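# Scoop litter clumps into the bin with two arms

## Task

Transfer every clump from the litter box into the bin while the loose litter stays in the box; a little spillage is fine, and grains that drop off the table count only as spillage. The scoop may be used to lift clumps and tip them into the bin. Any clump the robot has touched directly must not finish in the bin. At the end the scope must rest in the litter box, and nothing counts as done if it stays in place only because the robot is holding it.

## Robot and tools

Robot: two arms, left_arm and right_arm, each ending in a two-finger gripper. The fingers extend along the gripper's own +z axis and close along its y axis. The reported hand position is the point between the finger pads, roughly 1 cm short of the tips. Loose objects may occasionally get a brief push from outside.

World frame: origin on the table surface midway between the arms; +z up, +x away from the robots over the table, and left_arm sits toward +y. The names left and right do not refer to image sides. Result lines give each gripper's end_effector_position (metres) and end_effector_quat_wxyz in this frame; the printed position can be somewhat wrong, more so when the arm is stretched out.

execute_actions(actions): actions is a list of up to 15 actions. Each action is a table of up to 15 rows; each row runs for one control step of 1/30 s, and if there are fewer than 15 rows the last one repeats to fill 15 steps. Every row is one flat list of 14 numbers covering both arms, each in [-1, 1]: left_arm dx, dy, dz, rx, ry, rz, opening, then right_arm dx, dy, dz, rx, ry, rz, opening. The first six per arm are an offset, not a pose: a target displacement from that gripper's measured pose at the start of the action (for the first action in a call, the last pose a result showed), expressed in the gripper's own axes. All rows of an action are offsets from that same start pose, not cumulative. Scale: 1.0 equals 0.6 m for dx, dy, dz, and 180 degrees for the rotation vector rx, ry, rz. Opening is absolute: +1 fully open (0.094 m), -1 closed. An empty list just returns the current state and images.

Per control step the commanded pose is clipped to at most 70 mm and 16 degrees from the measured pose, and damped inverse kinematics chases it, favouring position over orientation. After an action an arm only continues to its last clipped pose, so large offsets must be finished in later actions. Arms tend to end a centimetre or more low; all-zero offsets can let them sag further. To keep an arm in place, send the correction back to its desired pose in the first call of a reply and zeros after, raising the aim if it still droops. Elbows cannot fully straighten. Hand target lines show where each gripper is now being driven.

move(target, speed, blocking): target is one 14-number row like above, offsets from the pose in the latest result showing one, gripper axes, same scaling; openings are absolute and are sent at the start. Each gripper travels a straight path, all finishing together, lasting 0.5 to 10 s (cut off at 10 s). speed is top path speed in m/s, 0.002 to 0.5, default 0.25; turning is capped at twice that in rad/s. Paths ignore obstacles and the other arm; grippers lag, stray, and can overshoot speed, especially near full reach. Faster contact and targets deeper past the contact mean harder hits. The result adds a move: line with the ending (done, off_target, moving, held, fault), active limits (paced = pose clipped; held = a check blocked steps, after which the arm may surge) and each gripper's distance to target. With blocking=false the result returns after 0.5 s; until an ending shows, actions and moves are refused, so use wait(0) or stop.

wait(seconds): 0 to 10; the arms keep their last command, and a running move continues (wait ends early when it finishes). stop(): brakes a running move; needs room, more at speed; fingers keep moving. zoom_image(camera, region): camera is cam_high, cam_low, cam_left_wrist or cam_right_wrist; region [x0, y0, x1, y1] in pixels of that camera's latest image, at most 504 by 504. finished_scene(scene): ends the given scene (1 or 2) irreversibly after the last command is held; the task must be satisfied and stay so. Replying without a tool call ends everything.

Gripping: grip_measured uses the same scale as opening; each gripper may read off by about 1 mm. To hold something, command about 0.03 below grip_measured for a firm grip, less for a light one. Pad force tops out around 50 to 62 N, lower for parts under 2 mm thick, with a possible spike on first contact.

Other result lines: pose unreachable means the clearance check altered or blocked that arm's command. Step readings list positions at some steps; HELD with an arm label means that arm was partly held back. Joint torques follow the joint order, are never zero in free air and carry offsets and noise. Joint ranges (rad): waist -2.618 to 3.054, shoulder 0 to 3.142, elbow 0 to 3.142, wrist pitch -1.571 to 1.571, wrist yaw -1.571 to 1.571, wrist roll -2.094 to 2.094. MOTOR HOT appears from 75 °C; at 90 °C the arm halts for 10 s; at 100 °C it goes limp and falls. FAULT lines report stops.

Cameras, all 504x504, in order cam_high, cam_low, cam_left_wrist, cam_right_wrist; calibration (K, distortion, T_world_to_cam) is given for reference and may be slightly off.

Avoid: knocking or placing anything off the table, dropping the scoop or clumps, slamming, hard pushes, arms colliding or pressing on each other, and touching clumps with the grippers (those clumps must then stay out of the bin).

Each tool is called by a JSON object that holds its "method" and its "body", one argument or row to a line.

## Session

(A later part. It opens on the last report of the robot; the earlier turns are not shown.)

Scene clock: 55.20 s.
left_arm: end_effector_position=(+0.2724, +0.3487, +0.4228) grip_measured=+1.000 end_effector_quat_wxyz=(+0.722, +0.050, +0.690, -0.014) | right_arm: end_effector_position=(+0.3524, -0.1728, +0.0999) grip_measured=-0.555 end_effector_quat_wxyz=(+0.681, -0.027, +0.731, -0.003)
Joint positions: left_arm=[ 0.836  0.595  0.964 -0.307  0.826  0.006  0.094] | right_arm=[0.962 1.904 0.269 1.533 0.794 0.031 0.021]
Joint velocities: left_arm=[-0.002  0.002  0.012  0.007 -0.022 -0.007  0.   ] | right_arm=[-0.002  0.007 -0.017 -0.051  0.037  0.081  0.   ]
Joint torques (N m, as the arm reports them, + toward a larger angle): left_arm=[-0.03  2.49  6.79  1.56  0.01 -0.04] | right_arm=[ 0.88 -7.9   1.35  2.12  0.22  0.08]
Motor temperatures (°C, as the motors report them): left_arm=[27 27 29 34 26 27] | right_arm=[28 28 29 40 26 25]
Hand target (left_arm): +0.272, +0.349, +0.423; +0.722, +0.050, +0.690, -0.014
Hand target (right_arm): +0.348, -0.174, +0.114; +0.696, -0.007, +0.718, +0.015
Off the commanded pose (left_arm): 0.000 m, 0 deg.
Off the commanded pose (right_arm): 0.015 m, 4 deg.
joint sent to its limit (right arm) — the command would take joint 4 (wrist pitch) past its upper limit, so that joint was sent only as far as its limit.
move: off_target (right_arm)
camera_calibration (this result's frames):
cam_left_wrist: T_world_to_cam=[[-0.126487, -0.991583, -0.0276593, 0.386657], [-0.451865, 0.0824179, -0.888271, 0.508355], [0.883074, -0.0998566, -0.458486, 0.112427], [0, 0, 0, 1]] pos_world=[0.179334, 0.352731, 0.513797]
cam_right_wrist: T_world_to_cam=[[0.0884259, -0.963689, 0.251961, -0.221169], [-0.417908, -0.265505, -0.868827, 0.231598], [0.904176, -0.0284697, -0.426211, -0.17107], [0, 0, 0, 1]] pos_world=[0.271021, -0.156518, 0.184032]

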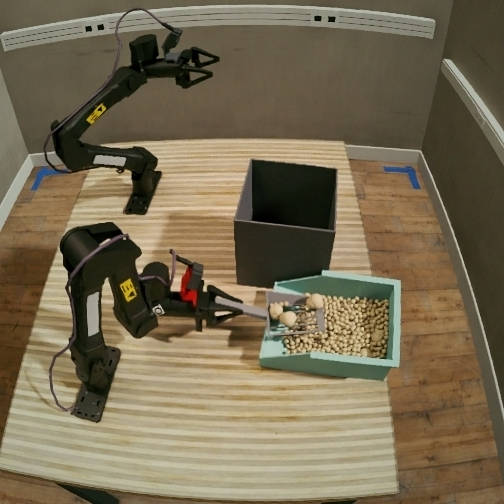

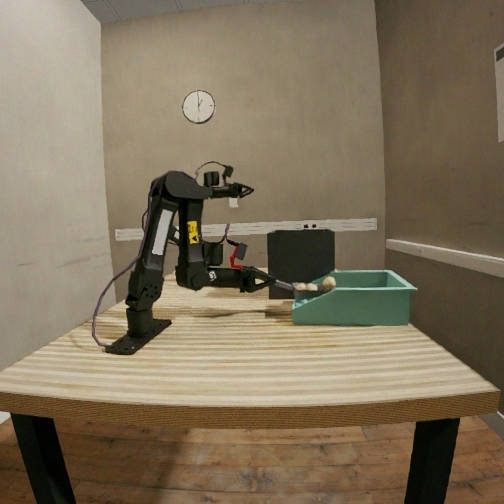

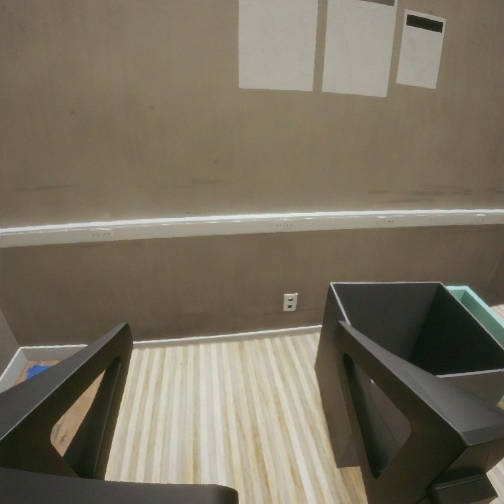

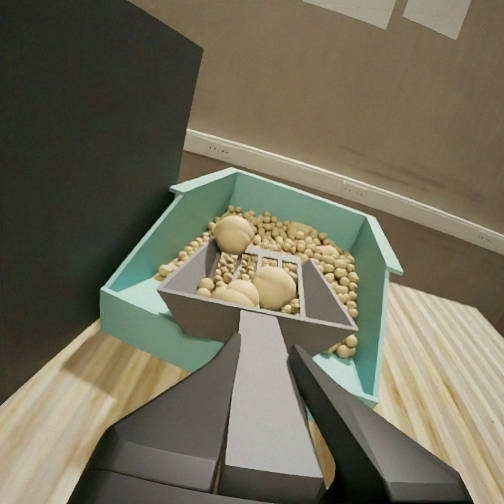

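All three ride.

{"method": "move", "body": {
  "target": [0,0,0,0,0,0,1,-0.45,-0.04,0,0,-0.1,0.05,-0.7],
  "speed": 0.1
}}

{"method": "move", "body": {
  "target": [0,0,0,0,0,0,1,-0.03,0.27,0,-0.23,0,0.04,-0.7],
  "speed": 0.12
}}

Scene clock: 58.43 s.
left_arm: end_effector_position=(+0.2724, +0.3487, +0.4228) grip_measured=+1.000 end_effector_quat_wxyz=(+0.722, +0.050, +0.690, -0.014) | right_arm: end_effector_position=(+0.3758, -0.1737, +0.3378) grip_measured=-0.555 end_effector_quat_wxyz=(+0.765, +0.014, +0.643, +0.042)
Joint positions: left_arm=[ 0.836  0.595  0.964 -0.307  0.826  0.006  0.094] | right_arm=[ 0.88   1.216  0.673  0.77   0.7   -0.072  0.021]
Joint velocities: left_arm=[-0.012  0.012  0.017  0.066 -0.022 -0.095  0.   ] | right_arm=[-0.017 -0.012 -0.017  0.037 -0.037 -0.037  0.   ]
Joint torques (N m, as the arm reports them, + toward a larger angle): left_arm=[-0.05  2.5   6.61  1.59  0.01 -0.01] | right_arm=[-1.11 -5.57 11.42  1.92 -0.15 -0.05]
Motor temperatures (°C, as the motors report them): left_arm=[27 27 29 34 26 27] | right_arm=[28 28 29 40 26 25]
Hand target (left_arm): +0.272, +0.349, +0.423; +0.722, +0.050, +0.690, -0.014
Hand target (right_arm): +0.372, -0.180, +0.368; +0.784, +0.030, +0.617, +0.057
Off the commanded pose (left_arm): 0.000 m, 0 deg.
Off the commanded pose (right_arm): 0.034 m, 5 deg.
move: off_target (right_arm)
camera_calibration (this result's frames):
cam_left_wrist: T_world_to_cam=[[-0.126487, -0.991583, -0.0276593, 0.386657], [-0.451865, 0.0824179, -0.888271, 0.508355], [0.883074, -0.0998566, -0.458486, 0.112427], [0, 0, 0, 1]] pos_world=[0.179334, 0.352731, 0.513797]
cam_right_wrist: T_world_to_cam=[[0.0478197, -0.988375, 0.144321, -0.236657], [-0.193611, -0.150918, -0.969401, 0.417425], [0.979912, 0.0184144, -0.198577, -0.188022], [0, 0, 0, 1]] pos_world=[0.27638, -0.167446, 0.40147]

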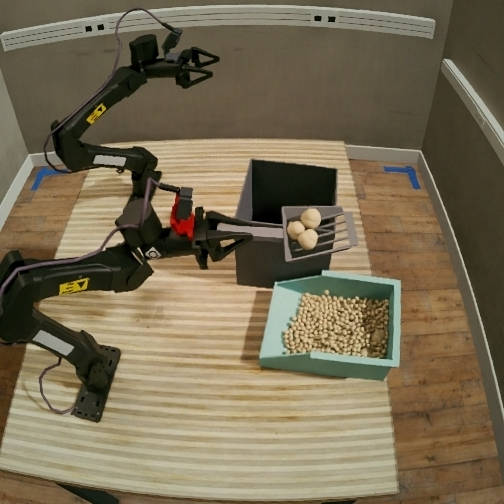

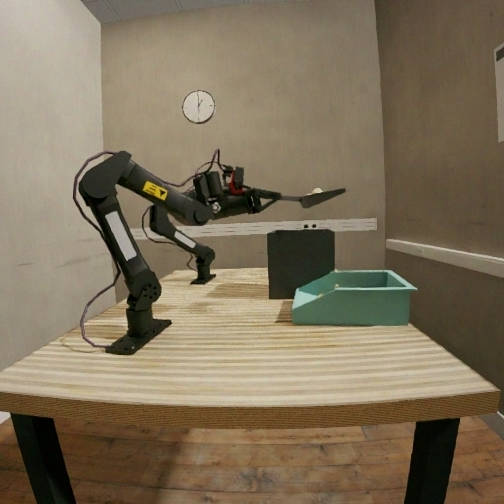

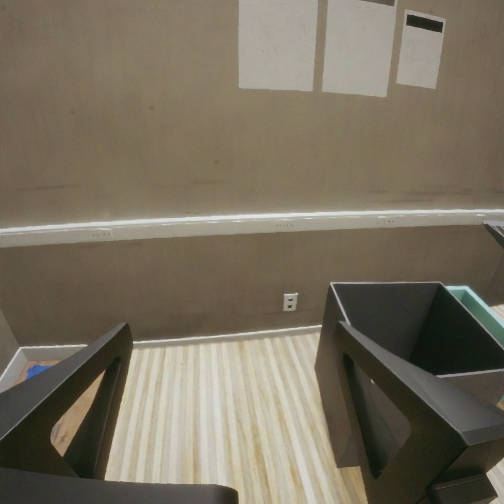

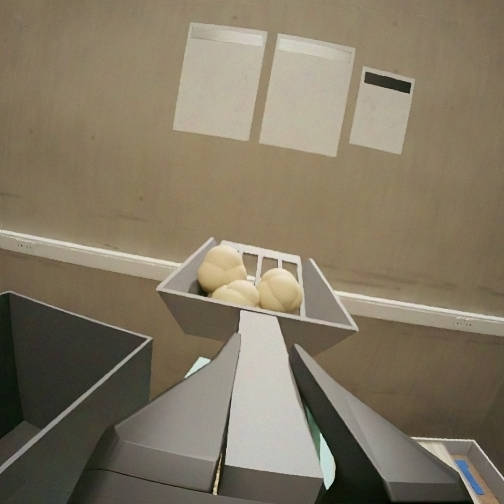

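Scene clock: 61.93 s.
left_arm: end_effector_position=(+0.2724, +0.3487, +0.4228) grip_measured=+1.000 end_effector_quat_wxyz=(+0.722, +0.050, +0.690, -0.014) | right_arm: end_effector_position=(+0.3666, -0.0175, +0.3366) grip_measured=-0.555 end_effector_quat_wxyz=(+0.694, -0.227, +0.617, +0.295)
Joint positions: left_arm=[ 0.836  0.595  0.964 -0.307  0.826  0.006  0.094] | right_arm=[0.896 1.432 0.88  0.688 0.007 0.048 0.021]
Joint velocities: left_arm=[ 0.002 -0.012  0.002 -0.051  0.066 -0.11   0.   ] | right_arm=[-0.007 -0.007 -0.007  0.081  0.007 -0.037  0.001]
Joint torques (N m, as the arm reports them, + toward a larger angle): left_arm=[-0.07  2.56  6.81  1.58  0.   -0.02] | right_arm=[ 0.38 -5.5  12.14  2.23 -0.01  0.12]
Motor temperatures (°C, as the motors report them): left_arm=[27 27 29 34 26 27] | right_arm=[28 28 30 41 26 25]
Hand target (left_arm): +0.272, +0.349, +0.423; +0.722, +0.050, +0.690, -0.014
Hand target (right_arm): +0.364, -0.014, +0.364; +0.712, -0.218, +0.589, +0.313
Off the commanded pose (left_arm): 0.000 m, 0 deg.
Off the commanded pose (right_arm): 0.031 m, 5 deg.
move: off_target (right_arm)
camera_calibration (this result's frames):
cam_left_wrist: T_world_to_cam=[[-0.126487, -0.991583, -0.0276593, 0.386657], [-0.451865, 0.0824179, -0.888271, 0.508355], [0.883074, -0.0998566, -0.458486, 0.112427], [0, 0, 0, 1]] pos_world=[0.179334, 0.352731, 0.513797]
cam_right_wrist: T_world_to_cam=[[0.686769, -0.706469, 0.171026, -0.319955], [-0.0545541, -0.284723, -0.957056, 0.380666], [0.724825, 0.647947, -0.23408, -0.0656396], [0, 0, 0, 1]] pos_world=[0.28808, -0.0751233, 0.403674]

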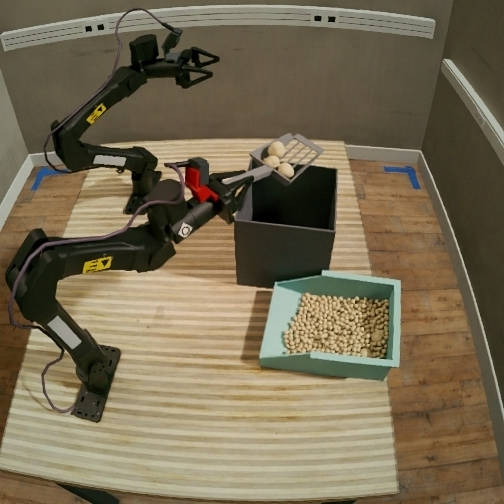

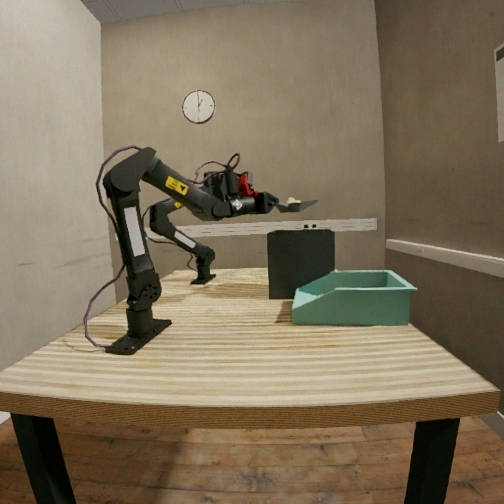

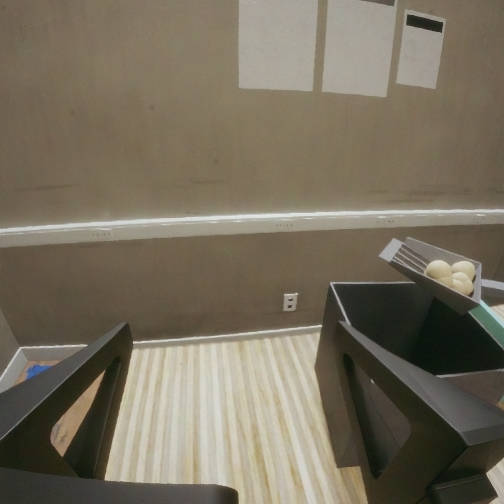

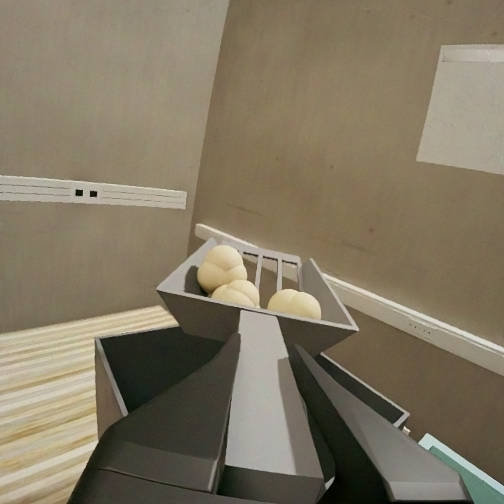

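{"method": "move", "body": {
  "target": [0,0,0,0,0,0,1,-0.03,-0.06,-0.075,0,0.12,0,-0.7],
  "speed": 0.12
}}

{"method": "move", "body": {
  "target": [0,0,0,0,0,0,1,-0.03,0,0,0,0.14,0,-0.7],
  "speed": 0.12
}}

Scene clock: 64.33 s.
left_arm: end_effector_position=(+0.2724, +0.3487, +0.4228) grip_measured=+1.000 end_effector_quat_wxyz=(+0.722, +0.050, +0.690, -0.014) | right_arm: end_effector_position=(+0.3585, -0.0721, +0.3067) grip_measured=-0.555 end_effector_quat_wxyz=(+0.525, -0.283, +0.767, +0.235)
Joint positions: left_arm=[ 0.836  0.595  0.964 -0.307  0.826  0.006  0.094] | right_arm=[ 0.753  1.277  1.114 -0.186 -0.144  0.015  0.021]
Joint velocities: left_arm=[ 0.002 -0.002 -0.002 -0.037 -0.022  0.022  0.   ] | right_arm=[ 0.002 -0.007  0.002  0.007 -0.037 -0.066 -0.001]
Joint torques (N m, as the arm reports them, + toward a larger angle): left_arm=[ 0.12  2.51  6.66  1.57  0.   -0.03] | right_arm=[-0.57 -7.22 12.07  2.16 -0.16 -0.13]
Motor temperatures (°C, as the motors report them): left_arm=[27 27 29 34 26 27] | right_arm=[28 28 30 41 26 25]
Hand target (left_arm): +0.272, +0.349, +0.423; +0.722, +0.050, +0.690, -0.014
Hand target (right_arm): +0.357, -0.077, +0.347; +0.567, -0.278, +0.736, +0.243
Off the commanded pose (left_arm): 0.000 m, 0 deg.
Off the commanded pose (right_arm): 0.040 m, 6 deg.
move: off_target (right_arm)
camera_calibration (this result's frames):
cam_left_wrist: T_world_to_cam=[[-0.126487, -0.991583, -0.0276593, 0.386657], [-0.451865, 0.0824179, -0.888271, 0.508355], [0.883074, -0.0998566, -0.458486, 0.112427], [0, 0, 0, 1]] pos_world=[0.179334, 0.352731, 0.513797]
cam_right_wrist: T_world_to_cam=[[0.752275, -0.646494, 0.126993, -0.353569], [-0.360029, -0.5648, -0.74255, 0.359553], [0.55178, 0.512881, -0.657641, 0.150836], [0, 0, 0, 1]] pos_world=[0.312203, -0.102866, 0.411083]

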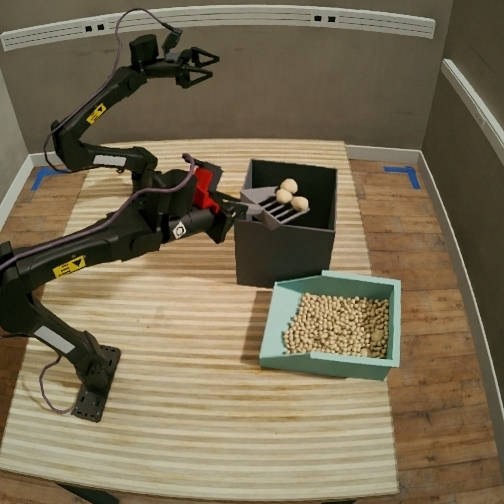

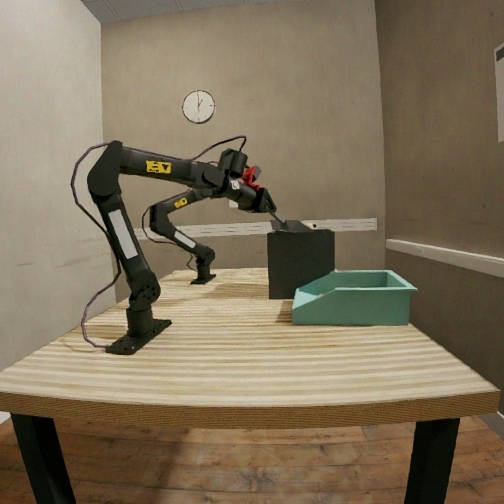

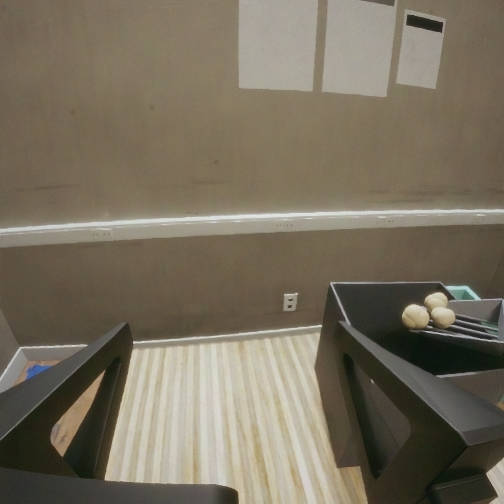

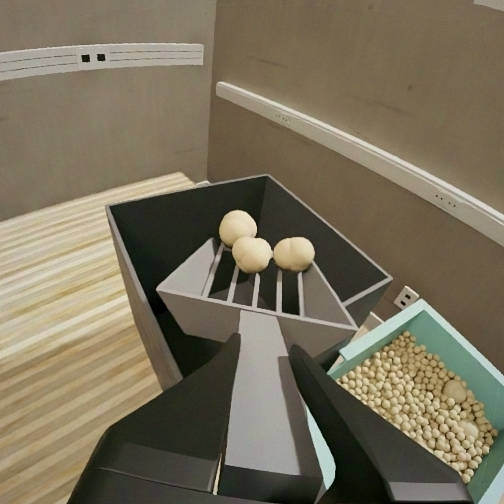

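Scene clock: 66.53 s.
left_arm: end_effector_position=(+0.2724, +0.3487, +0.4228) grip_measured=+1.000 end_effector_quat_wxyz=(+0.722, +0.050, +0.690, -0.014) | right_arm: end_effector_position=(+0.3699, -0.0644, +0.3345) grip_measured=-0.555 end_effector_quat_wxyz=(+0.374, -0.322, +0.851, +0.179)
Joint positions: left_arm=[ 0.836  0.595  0.964 -0.307  0.826  0.006  0.094] | right_arm=[ 0.753  1.615  1.852 -0.961 -0.142 -0.04   0.021]
Joint velocities: left_arm=[-0.007 -0.022 -0.017  0.007  0.051  0.007  0.   ] | right_arm=[-0.002 -0.017  0.002 -0.022 -0.081 -0.051 -0.   ]
Joint torques (N m, as the arm reports them, + toward a larger angle): left_arm=[ 0.    2.48  6.73  1.54  0.01 -0.03] | right_arm=[ 0.68 -5.32  9.39  0.87  0.18 -0.02]
Motor temperatures (°C, as the motors report them): left_arm=[27 27 29 34 26 27] | right_arm=[28 27 30 41 26 25]
Hand target (left_arm): +0.272, +0.349, +0.423; +0.722, +0.050, +0.690, -0.014
Hand target (right_arm): +0.364, -0.068, +0.324; +0.348, -0.328, +0.863, +0.164
Off the commanded pose (left_arm): 0.000 m, 0 deg.
Off the commanded pose (right_arm): 0.013 m, 4 deg.
move: off_target (right_arm)
camera_calibration (this result's frames):
cam_left_wrist: T_world_to_cam=[[-0.126487, -0.991583, -0.0276593, 0.386657], [-0.451865, 0.0824179, -0.888271, 0.508355], [0.883074, -0.0998566, -0.458486, 0.112427], [0, 0, 0, 1]] pos_world=[0.179334, 0.352731, 0.513797]
cam_right_wrist: T_world_to_cam=[[0.796728, -0.59978, 0.074088, -0.356403], [-0.507396, -0.730474, -0.457119, 0.336967], [0.32829, 0.326607, -0.886315, 0.30601], [0, 0, 0, 1]] pos_world=[0.354472, -0.0675629, 0.45166]

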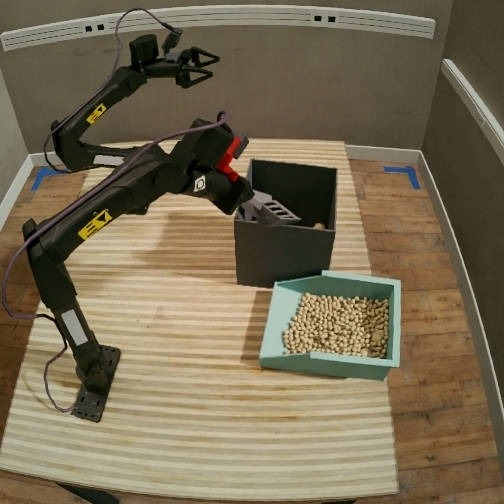

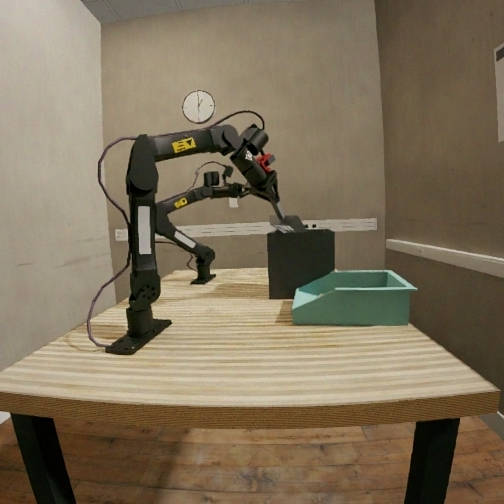

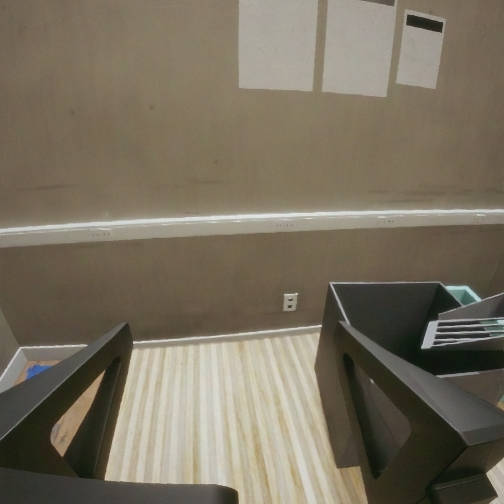

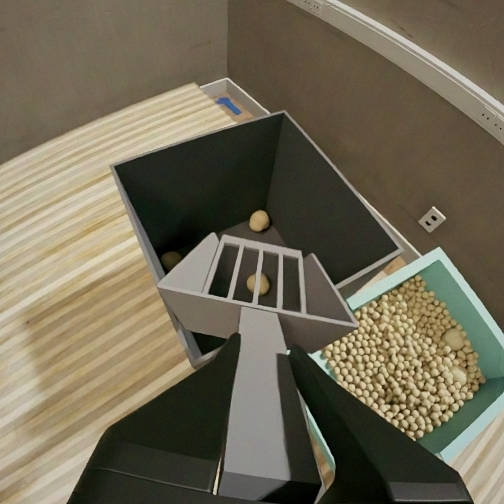

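{"method": "move", "body": {
  "target": [0,0,0,0,0,0,1,-0.04,0,-0.04,0,-0.2,0,-0.7]
}}

{"method": "move", "body": {
  "target": [0,0,0,0,0,0,1,-0.02,-0.245,-0.12,0.265,0,0.035,-0.7]
}}

{"method": "move", "body": {
  "target": [0,0,0,0,0,0,1,0.22,0,0.03,0,0.14,0,-0.7],
  "speed": 0.15
}}

Scene clock: 68.73 s.
left_arm: end_effector_position=(+0.2724, +0.3487, +0.4228) grip_measured=+1.000 end_effector_quat_wxyz=(+0.722, +0.050, +0.690, -0.014) | right_arm: end_effector_position=(+0.3701, -0.0613, +0.3595) grip_measured=-0.555 end_effector_quat_wxyz=(+0.605, -0.259, +0.702, +0.272)
Joint positions: left_arm=[ 0.836  0.595  0.964 -0.307  0.826  0.006  0.094] | right_arm=[ 0.753  1.288  1.117  0.049 -0.156  0.05   0.021]
Joint velocities: left_arm=[-0.007 -0.002  0.012 -0.007 -0.007 -0.007  0.   ] | right_arm=[ 0.002  0.002 -0.002  0.007 -0.037  0.11  -0.001]
Joint torques (N m, as the arm reports them, + toward a larger angle): left_arm=[ 0.09  2.44  6.56  1.57 -0.04  0.  ] | right_arm=[-0.88 -6.23  7.37  2.17  0.05  0.12]
Motor temperatures (°C, as the motors report them): left_arm=[27 27 29 34 26 27] | right_arm=[28 27 30 41 26 25]
Hand target (left_arm): +0.272, +0.349, +0.423; +0.722, +0.050, +0.690, -0.014
Hand target (right_arm): +0.369, -0.068, +0.368; +0.617, -0.250, +0.694, +0.276
Off the commanded pose (left_arm): 0.000 m, 0 deg.
Off the commanded pose (right_arm): 0.011 m, 2 deg.
move: off_target (right_arm)
camera_calibration (this result's frames):
cam_left_wrist: T_world_to_cam=[[-0.126487, -0.991583, -0.0276593, 0.386657], [-0.451865, 0.0824179, -0.888271, 0.508355], [0.883074, -0.0998566, -0.458486, 0.112427], [0, 0, 0, 1]] pos_world=[0.179334, 0.352731, 0.513797]
cam_right_wrist: T_world_to_cam=[[0.73348, -0.664852, 0.141346, -0.36125], [-0.229859, -0.438319, -0.868931, 0.41406], [0.639666, 0.604854, -0.47432, 0.0807739], [0, 0, 0, 1]] pos_world=[0.308477, -0.107544, 0.449164]

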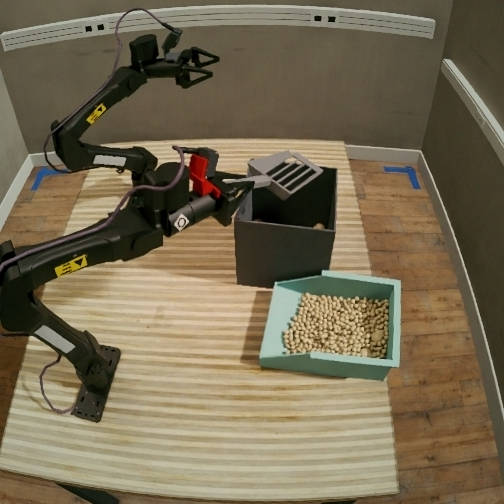

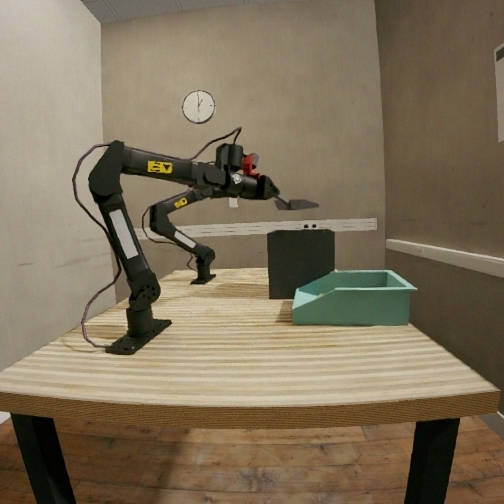

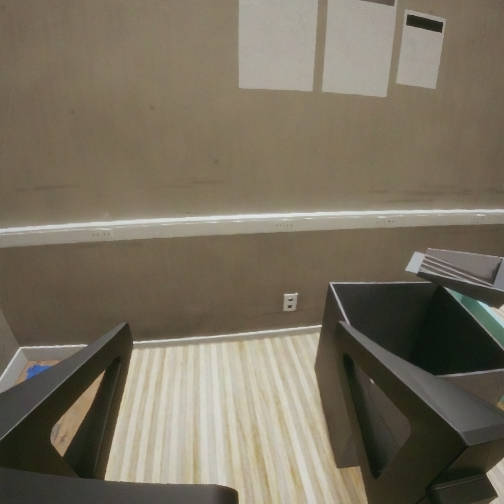

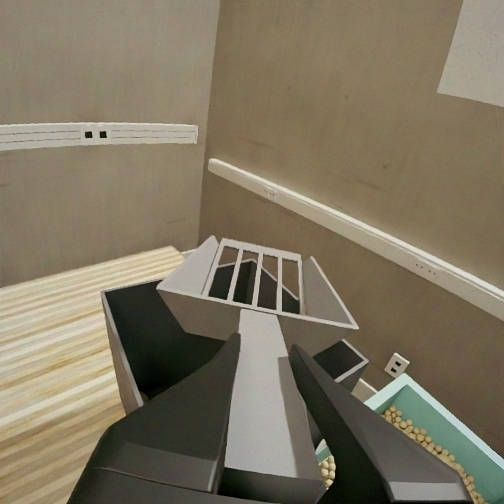

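Scene clock: 71.10 s.
left_arm: end_effector_position=(+0.2724, +0.3487, +0.4228) grip_measured=+1.000 end_effector_quat_wxyz=(+0.722, +0.050, +0.690, -0.014) | right_arm: end_effector_position=(+0.4199, -0.2108, +0.3613) grip_measured=-0.555 end_effector_quat_wxyz=(+0.640, +0.031, +0.768, -0.001)
Joint positions: left_arm=[ 0.836  0.595  0.964 -0.307  0.826  0.006  0.094] | right_arm=[ 0.695  1.264  1.177 -0.131  0.592  0.162  0.021]
Joint velocities: left_arm=[ 0.002 -0.027 -0.017  0.022  0.022  0.037  0.   ] | right_arm=[ 0.002 -0.002 -0.007  0.022 -0.022  0.022 -0.002]
Joint torques (N m, as the arm reports them, + toward a larger angle): left_arm=[-0.14  2.44  6.59  1.6   0.01 -0.04] | right_arm=[-0.96 -3.83 11.3   1.76  0.27  0.13]
Motor temperatures (°C, as the motors report them): left_arm=[27 27 29 35 26 27] | right_arm=[28 27 30 41 26 25]
Hand target (left_arm): +0.272, +0.349, +0.423; +0.722, +0.050, +0.690, -0.014
Hand target (right_arm): +0.423, -0.216, +0.372; +0.647, +0.046, +0.761, -0.001
Off the commanded pose (left_arm): 0.000 m, 0 deg.
Off the commanded pose (right_arm): 0.011 m, 2 deg.
move: off_target (right_arm)
camera_calibration (this result's frames):
cam_left_wrist: T_world_to_cam=[[-0.126487, -0.991583, -0.0276593, 0.386657], [-0.451865, 0.0824179, -0.888271, 0.508355], [0.883074, -0.0998566, -0.458486, 0.112427], [0, 0, 0, 1]] pos_world=[0.179334, 0.352731, 0.513797]
cam_right_wrist: T_world_to_cam=[[0.0288585, -0.985374, 0.167943, -0.27884], [-0.528948, -0.157615, -0.833889, 0.533625], [0.848163, -0.0647681, -0.52576, -0.0698893], [0, 0, 0, 1]] pos_world=[0.349584, -0.195181, 0.455068]

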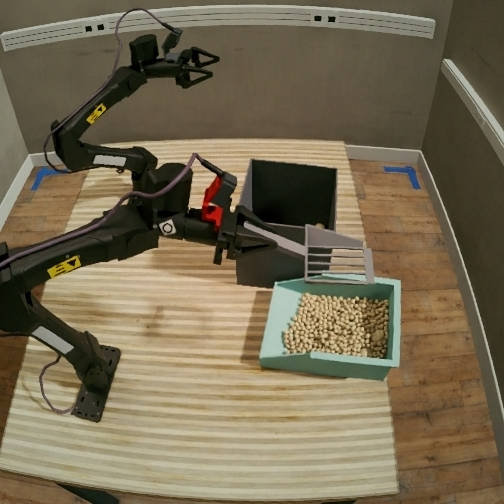

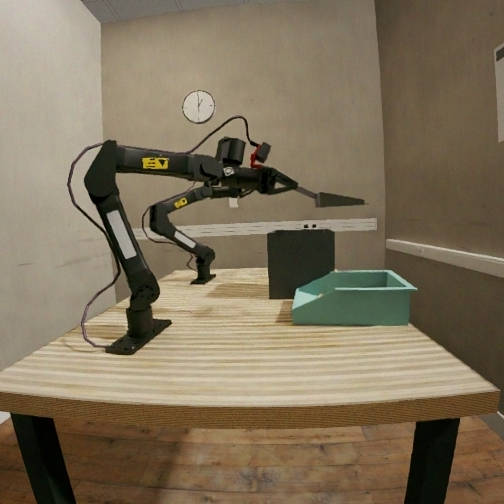

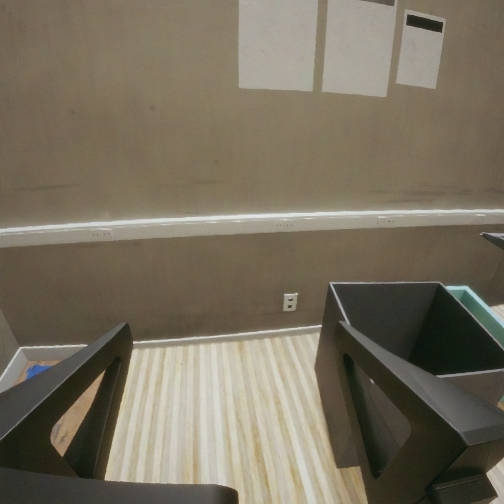

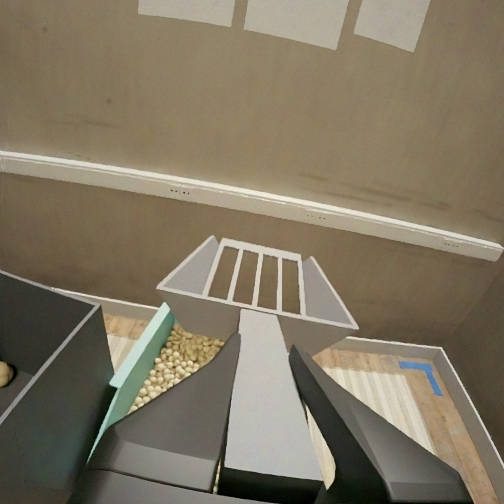

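Scene clock: 72.97 s.
left_arm: end_effector_position=(+0.2724, +0.3487, +0.4228) grip_measured=+1.000 end_effector_quat_wxyz=(+0.722, +0.050, +0.690, -0.014) | right_arm: end_effector_position=(+0.4136, -0.2019, +0.2379) grip_measured=-0.555 end_effector_quat_wxyz=(+0.468, +0.023, +0.883, +0.007)
Joint positions: left_arm=[ 0.836  0.595  0.964 -0.307  0.826  0.006  0.094] | right_arm=[ 0.663  1.384  1.158 -0.444  0.44   0.366  0.021]
Joint velocities: left_arm=[-0.012  0.002 -0.007  0.022 -0.037  0.051  0.   ] | right_arm=[ 0.002  0.007 -0.022 -0.081 -0.007 -0.022 -0.   ]
Joint torques (N m, as the arm reports them, + toward a larger angle): left_arm=[ 0.    2.55  6.61  1.58 -0.01 -0.06] | right_arm=[-0.91 -4.72  6.82  1.57  0.21  0.07]
Motor temperatures (°C, as the motors report them): left_arm=[27 27 29 35 26 27] | right_arm=[28 27 30 40 26 25]
Hand target (left_arm): +0.272, +0.349, +0.423; +0.722, +0.050, +0.690, -0.014
Hand target (right_arm): +0.414, -0.208, +0.229; +0.459, +0.030, +0.888, +0.001
Off the commanded pose (left_arm): 0.000 m, 0 deg.
Off the commanded pose (right_arm): 0.010 m, 2 deg.
move: done
camera_calibration (this result's frames):
cam_left_wrist: T_world_to_cam=[[-0.126487, -0.991583, -0.0276593, 0.386657], [-0.451865, 0.0824179, -0.888271, 0.508355], [0.883074, -0.0998566, -0.458486, 0.112427], [0, 0, 0, 1]] pos_world=[0.179334, 0.352731, 0.513797]
cam_right_wrist: T_world_to_cam=[[0.120296, -0.98513, 0.122671, -0.276128], [-0.8161, -0.168492, -0.552803, 0.478474], [0.565252, -0.0336114, -0.824233, 0.0654704], [0, 0, 0, 1]] pos_world=[0.386692, -0.189203, 0.352337]

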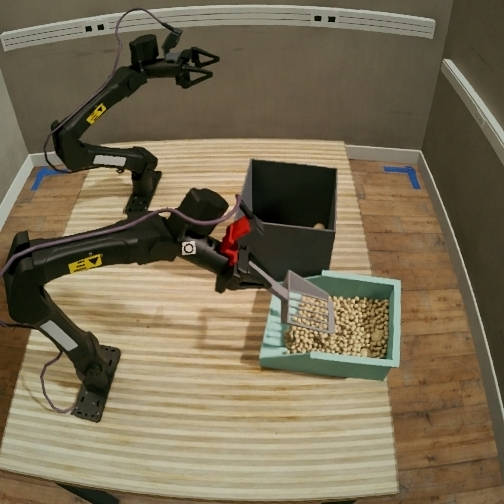

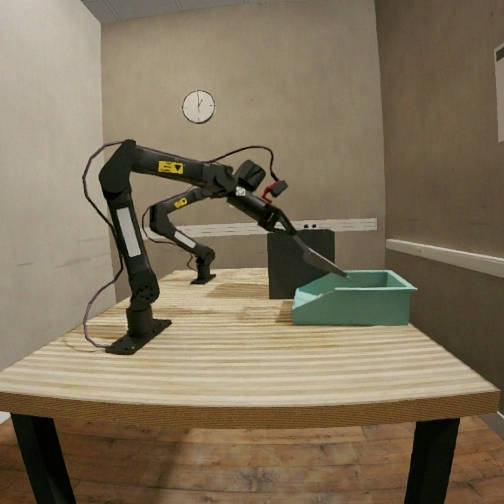

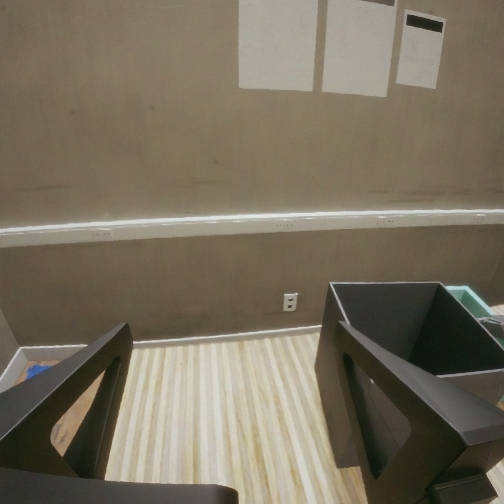

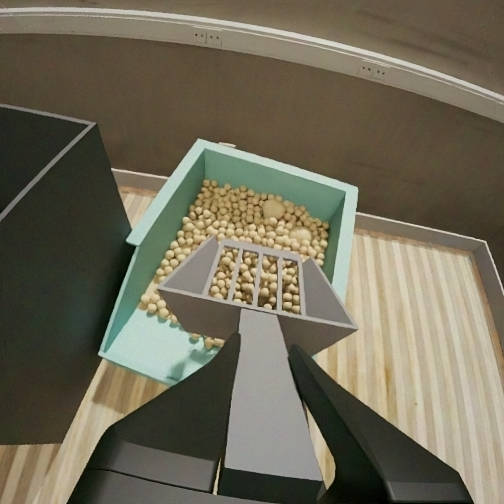

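{"method": "move", "body": {
  "target": [0,0,0,0,0,0,1,0.085,-0.035,0.06,0,0,0,-0.7],
  "speed": 0.08
}}

{"method": "move", "body": {
  "target": [0,0,0,0,0,0,1,0.01,-0.015,0.11,0,-0.02,0,-0.7],
  "speed": 0.05
}}

Scene clock: 74.47 s.
left_arm: end_effector_position=(+0.2724, +0.3487, +0.4228) grip_measured=+1.000 end_effector_quat_wxyz=(+0.722, +0.050, +0.690, -0.014) | right_arm: end_effector_position=(+0.4139, -0.2170, +0.1753) grip_measured=-0.555 end_effector_quat_wxyz=(+0.464, +0.022, +0.885, +0.008)
Joint positions: left_arm=[ 0.836  0.595  0.964 -0.307  0.826  0.006  0.094] | right_arm=[ 0.612  1.384  0.912 -0.192  0.395  0.334  0.021]
Joint velocities: left_arm=[ 0.012  0.007 -0.002  0.022  0.007  0.037  0.   ] | right_arm=[-0.032  0.007 -0.027  0.007  0.007 -0.037  0.001]
Joint torques (N m, as the arm reports them, + toward a larger angle): left_arm=[-0.03  2.51  6.68  1.59 -0.01 -0.03] | right_arm=[-0.82 -5.99  6.4   1.81  0.14 -0.1 ]
Motor temperatures (°C, as the motors report them): left_arm=[27 27 29 35 26 27] | right_arm=[28 27 30 40 26 25]
Hand target (left_arm): +0.272, +0.349, +0.423; +0.722, +0.050, +0.690, -0.014
Hand target (right_arm): +0.414, -0.221, +0.175; +0.468, +0.023, +0.884, +0.007
Off the commanded pose (left_arm): 0.000 m, 0 deg.
Off the commanded pose (right_arm): 0.004 m, 1 deg.
move: done
camera_calibration (this result's frames):
cam_left_wrist: T_world_to_cam=[[-0.126487, -0.991583, -0.0276593, 0.386657], [-0.451865, 0.0824179, -0.888271, 0.508355], [0.883074, -0.0998566, -0.458486, 0.112427], [0, 0, 0, 1]] pos_world=[0.179334, 0.352731, 0.513797]
cam_right_wrist: T_world_to_cam=[[0.123382, -0.984938, 0.121132, -0.28428], [-0.820458, -0.169912, -0.545874, 0.441876], [0.558234, -0.0320332, -0.829065, 0.0173002], [0, 0, 0, 1]] pos_world=[0.387958, -0.204365, 0.289987]

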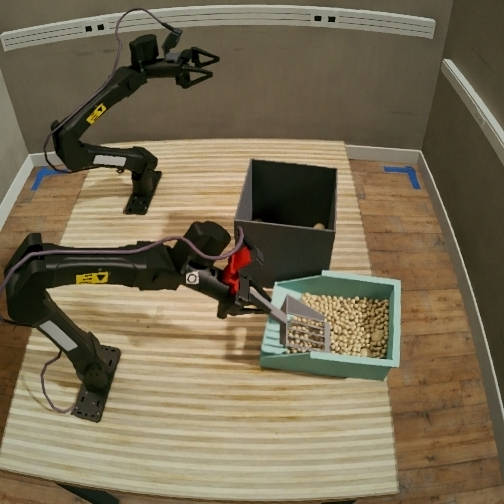

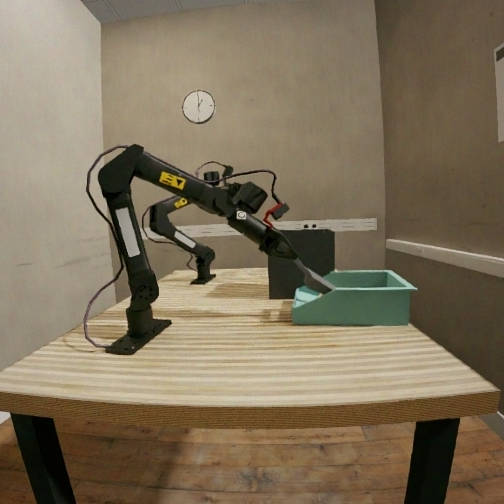

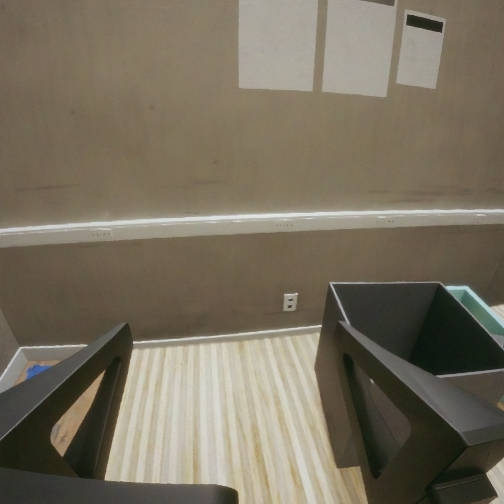

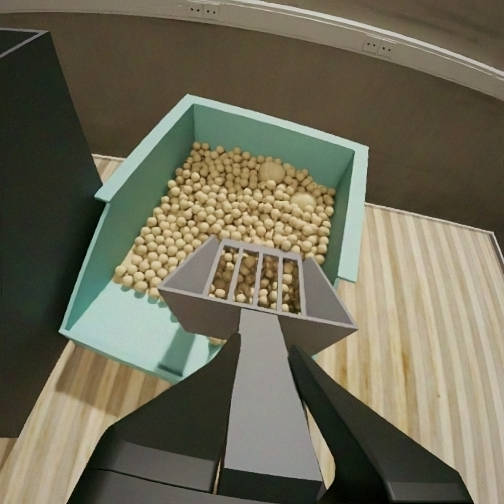

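Scene clock: 76.17 s.
left_arm: end_effector_position=(+0.2724, +0.3487, +0.4228) grip_measured=+1.000 end_effector_quat_wxyz=(+0.722, +0.050, +0.690, -0.014) | right_arm: end_effector_position=(+0.4666, -0.2167, +0.1510) grip_measured=-0.555 end_effector_quat_wxyz=(+0.508, +0.024, +0.861, +0.023)
Joint positions: left_arm=[ 0.836  0.595  0.964 -0.307  0.826  0.006  0.094] | right_arm=[0.537 1.577 0.887 0.153 0.337 0.267 0.021]
Joint velocities: left_arm=[-0.007 -0.007 -0.012  0.051 -0.037  0.007  0.   ] | right_arm=[-0.002  0.027  0.002 -0.066 -0.022 -0.125 -0.001]
Joint torques (N m, as the arm reports them, + toward a larger angle): left_arm=[-0.05  2.63  6.72  1.59  0.01 -0.02] | right_arm=[-1.09 -5.42  5.64  1.72  0.16 -0.15]
Motor temperatures (°C, as the motors report them): left_arm=[27 27 29 35 26 27] | right_arm=[28 27 30 40 26 25]
Hand target (left_arm): +0.272, +0.349, +0.423; +0.722, +0.050, +0.690, -0.014
Hand target (right_arm): +0.463, -0.226, +0.133; +0.491, +0.023, +0.871, +0.008
Off the commanded pose (left_arm): 0.000 m, 0 deg.
Off the commanded pose (right_arm): 0.021 m, 3 deg.
move: off_target (right_arm)
camera_calibration (this result's frames):
cam_left_wrist: T_world_to_cam=[[-0.126487, -0.991583, -0.0276593, 0.386657], [-0.451865, 0.0824179, -0.888271, 0.508355], [0.883074, -0.0998566, -0.458486, 0.112427], [0, 0, 0, 1]] pos_world=[0.179334, 0.352731, 0.513797]
cam_right_wrist: T_world_to_cam=[[0.120597, -0.986943, 0.106767, -0.284514], [-0.759267, -0.16099, -0.630553, 0.458105], [0.639508, -0.00502208, -0.768768, -0.0734869], [0, 0, 0, 1]] pos_world=[0.429131, -0.207418, 0.262742]

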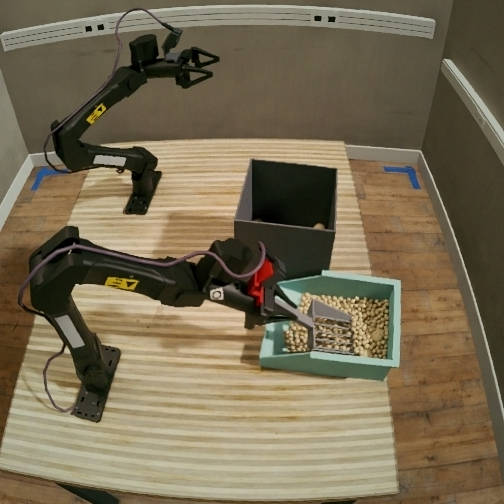

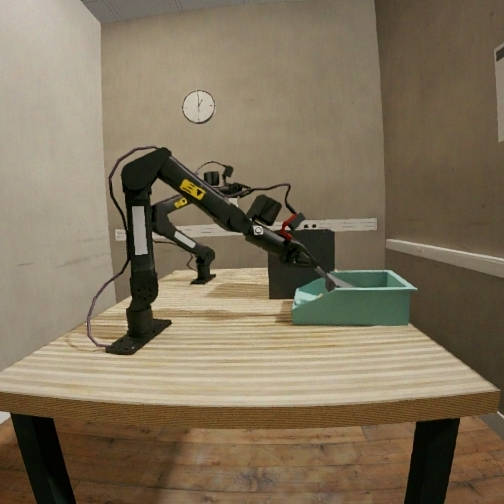

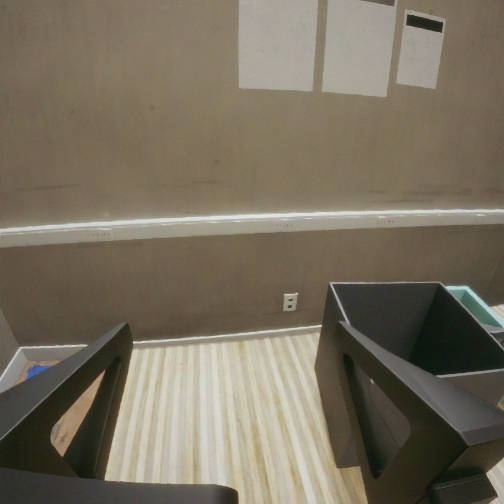

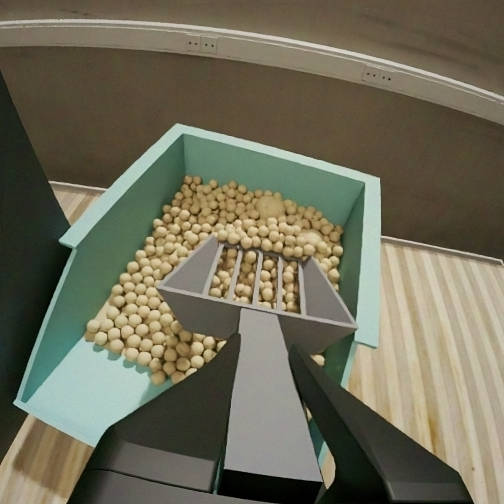

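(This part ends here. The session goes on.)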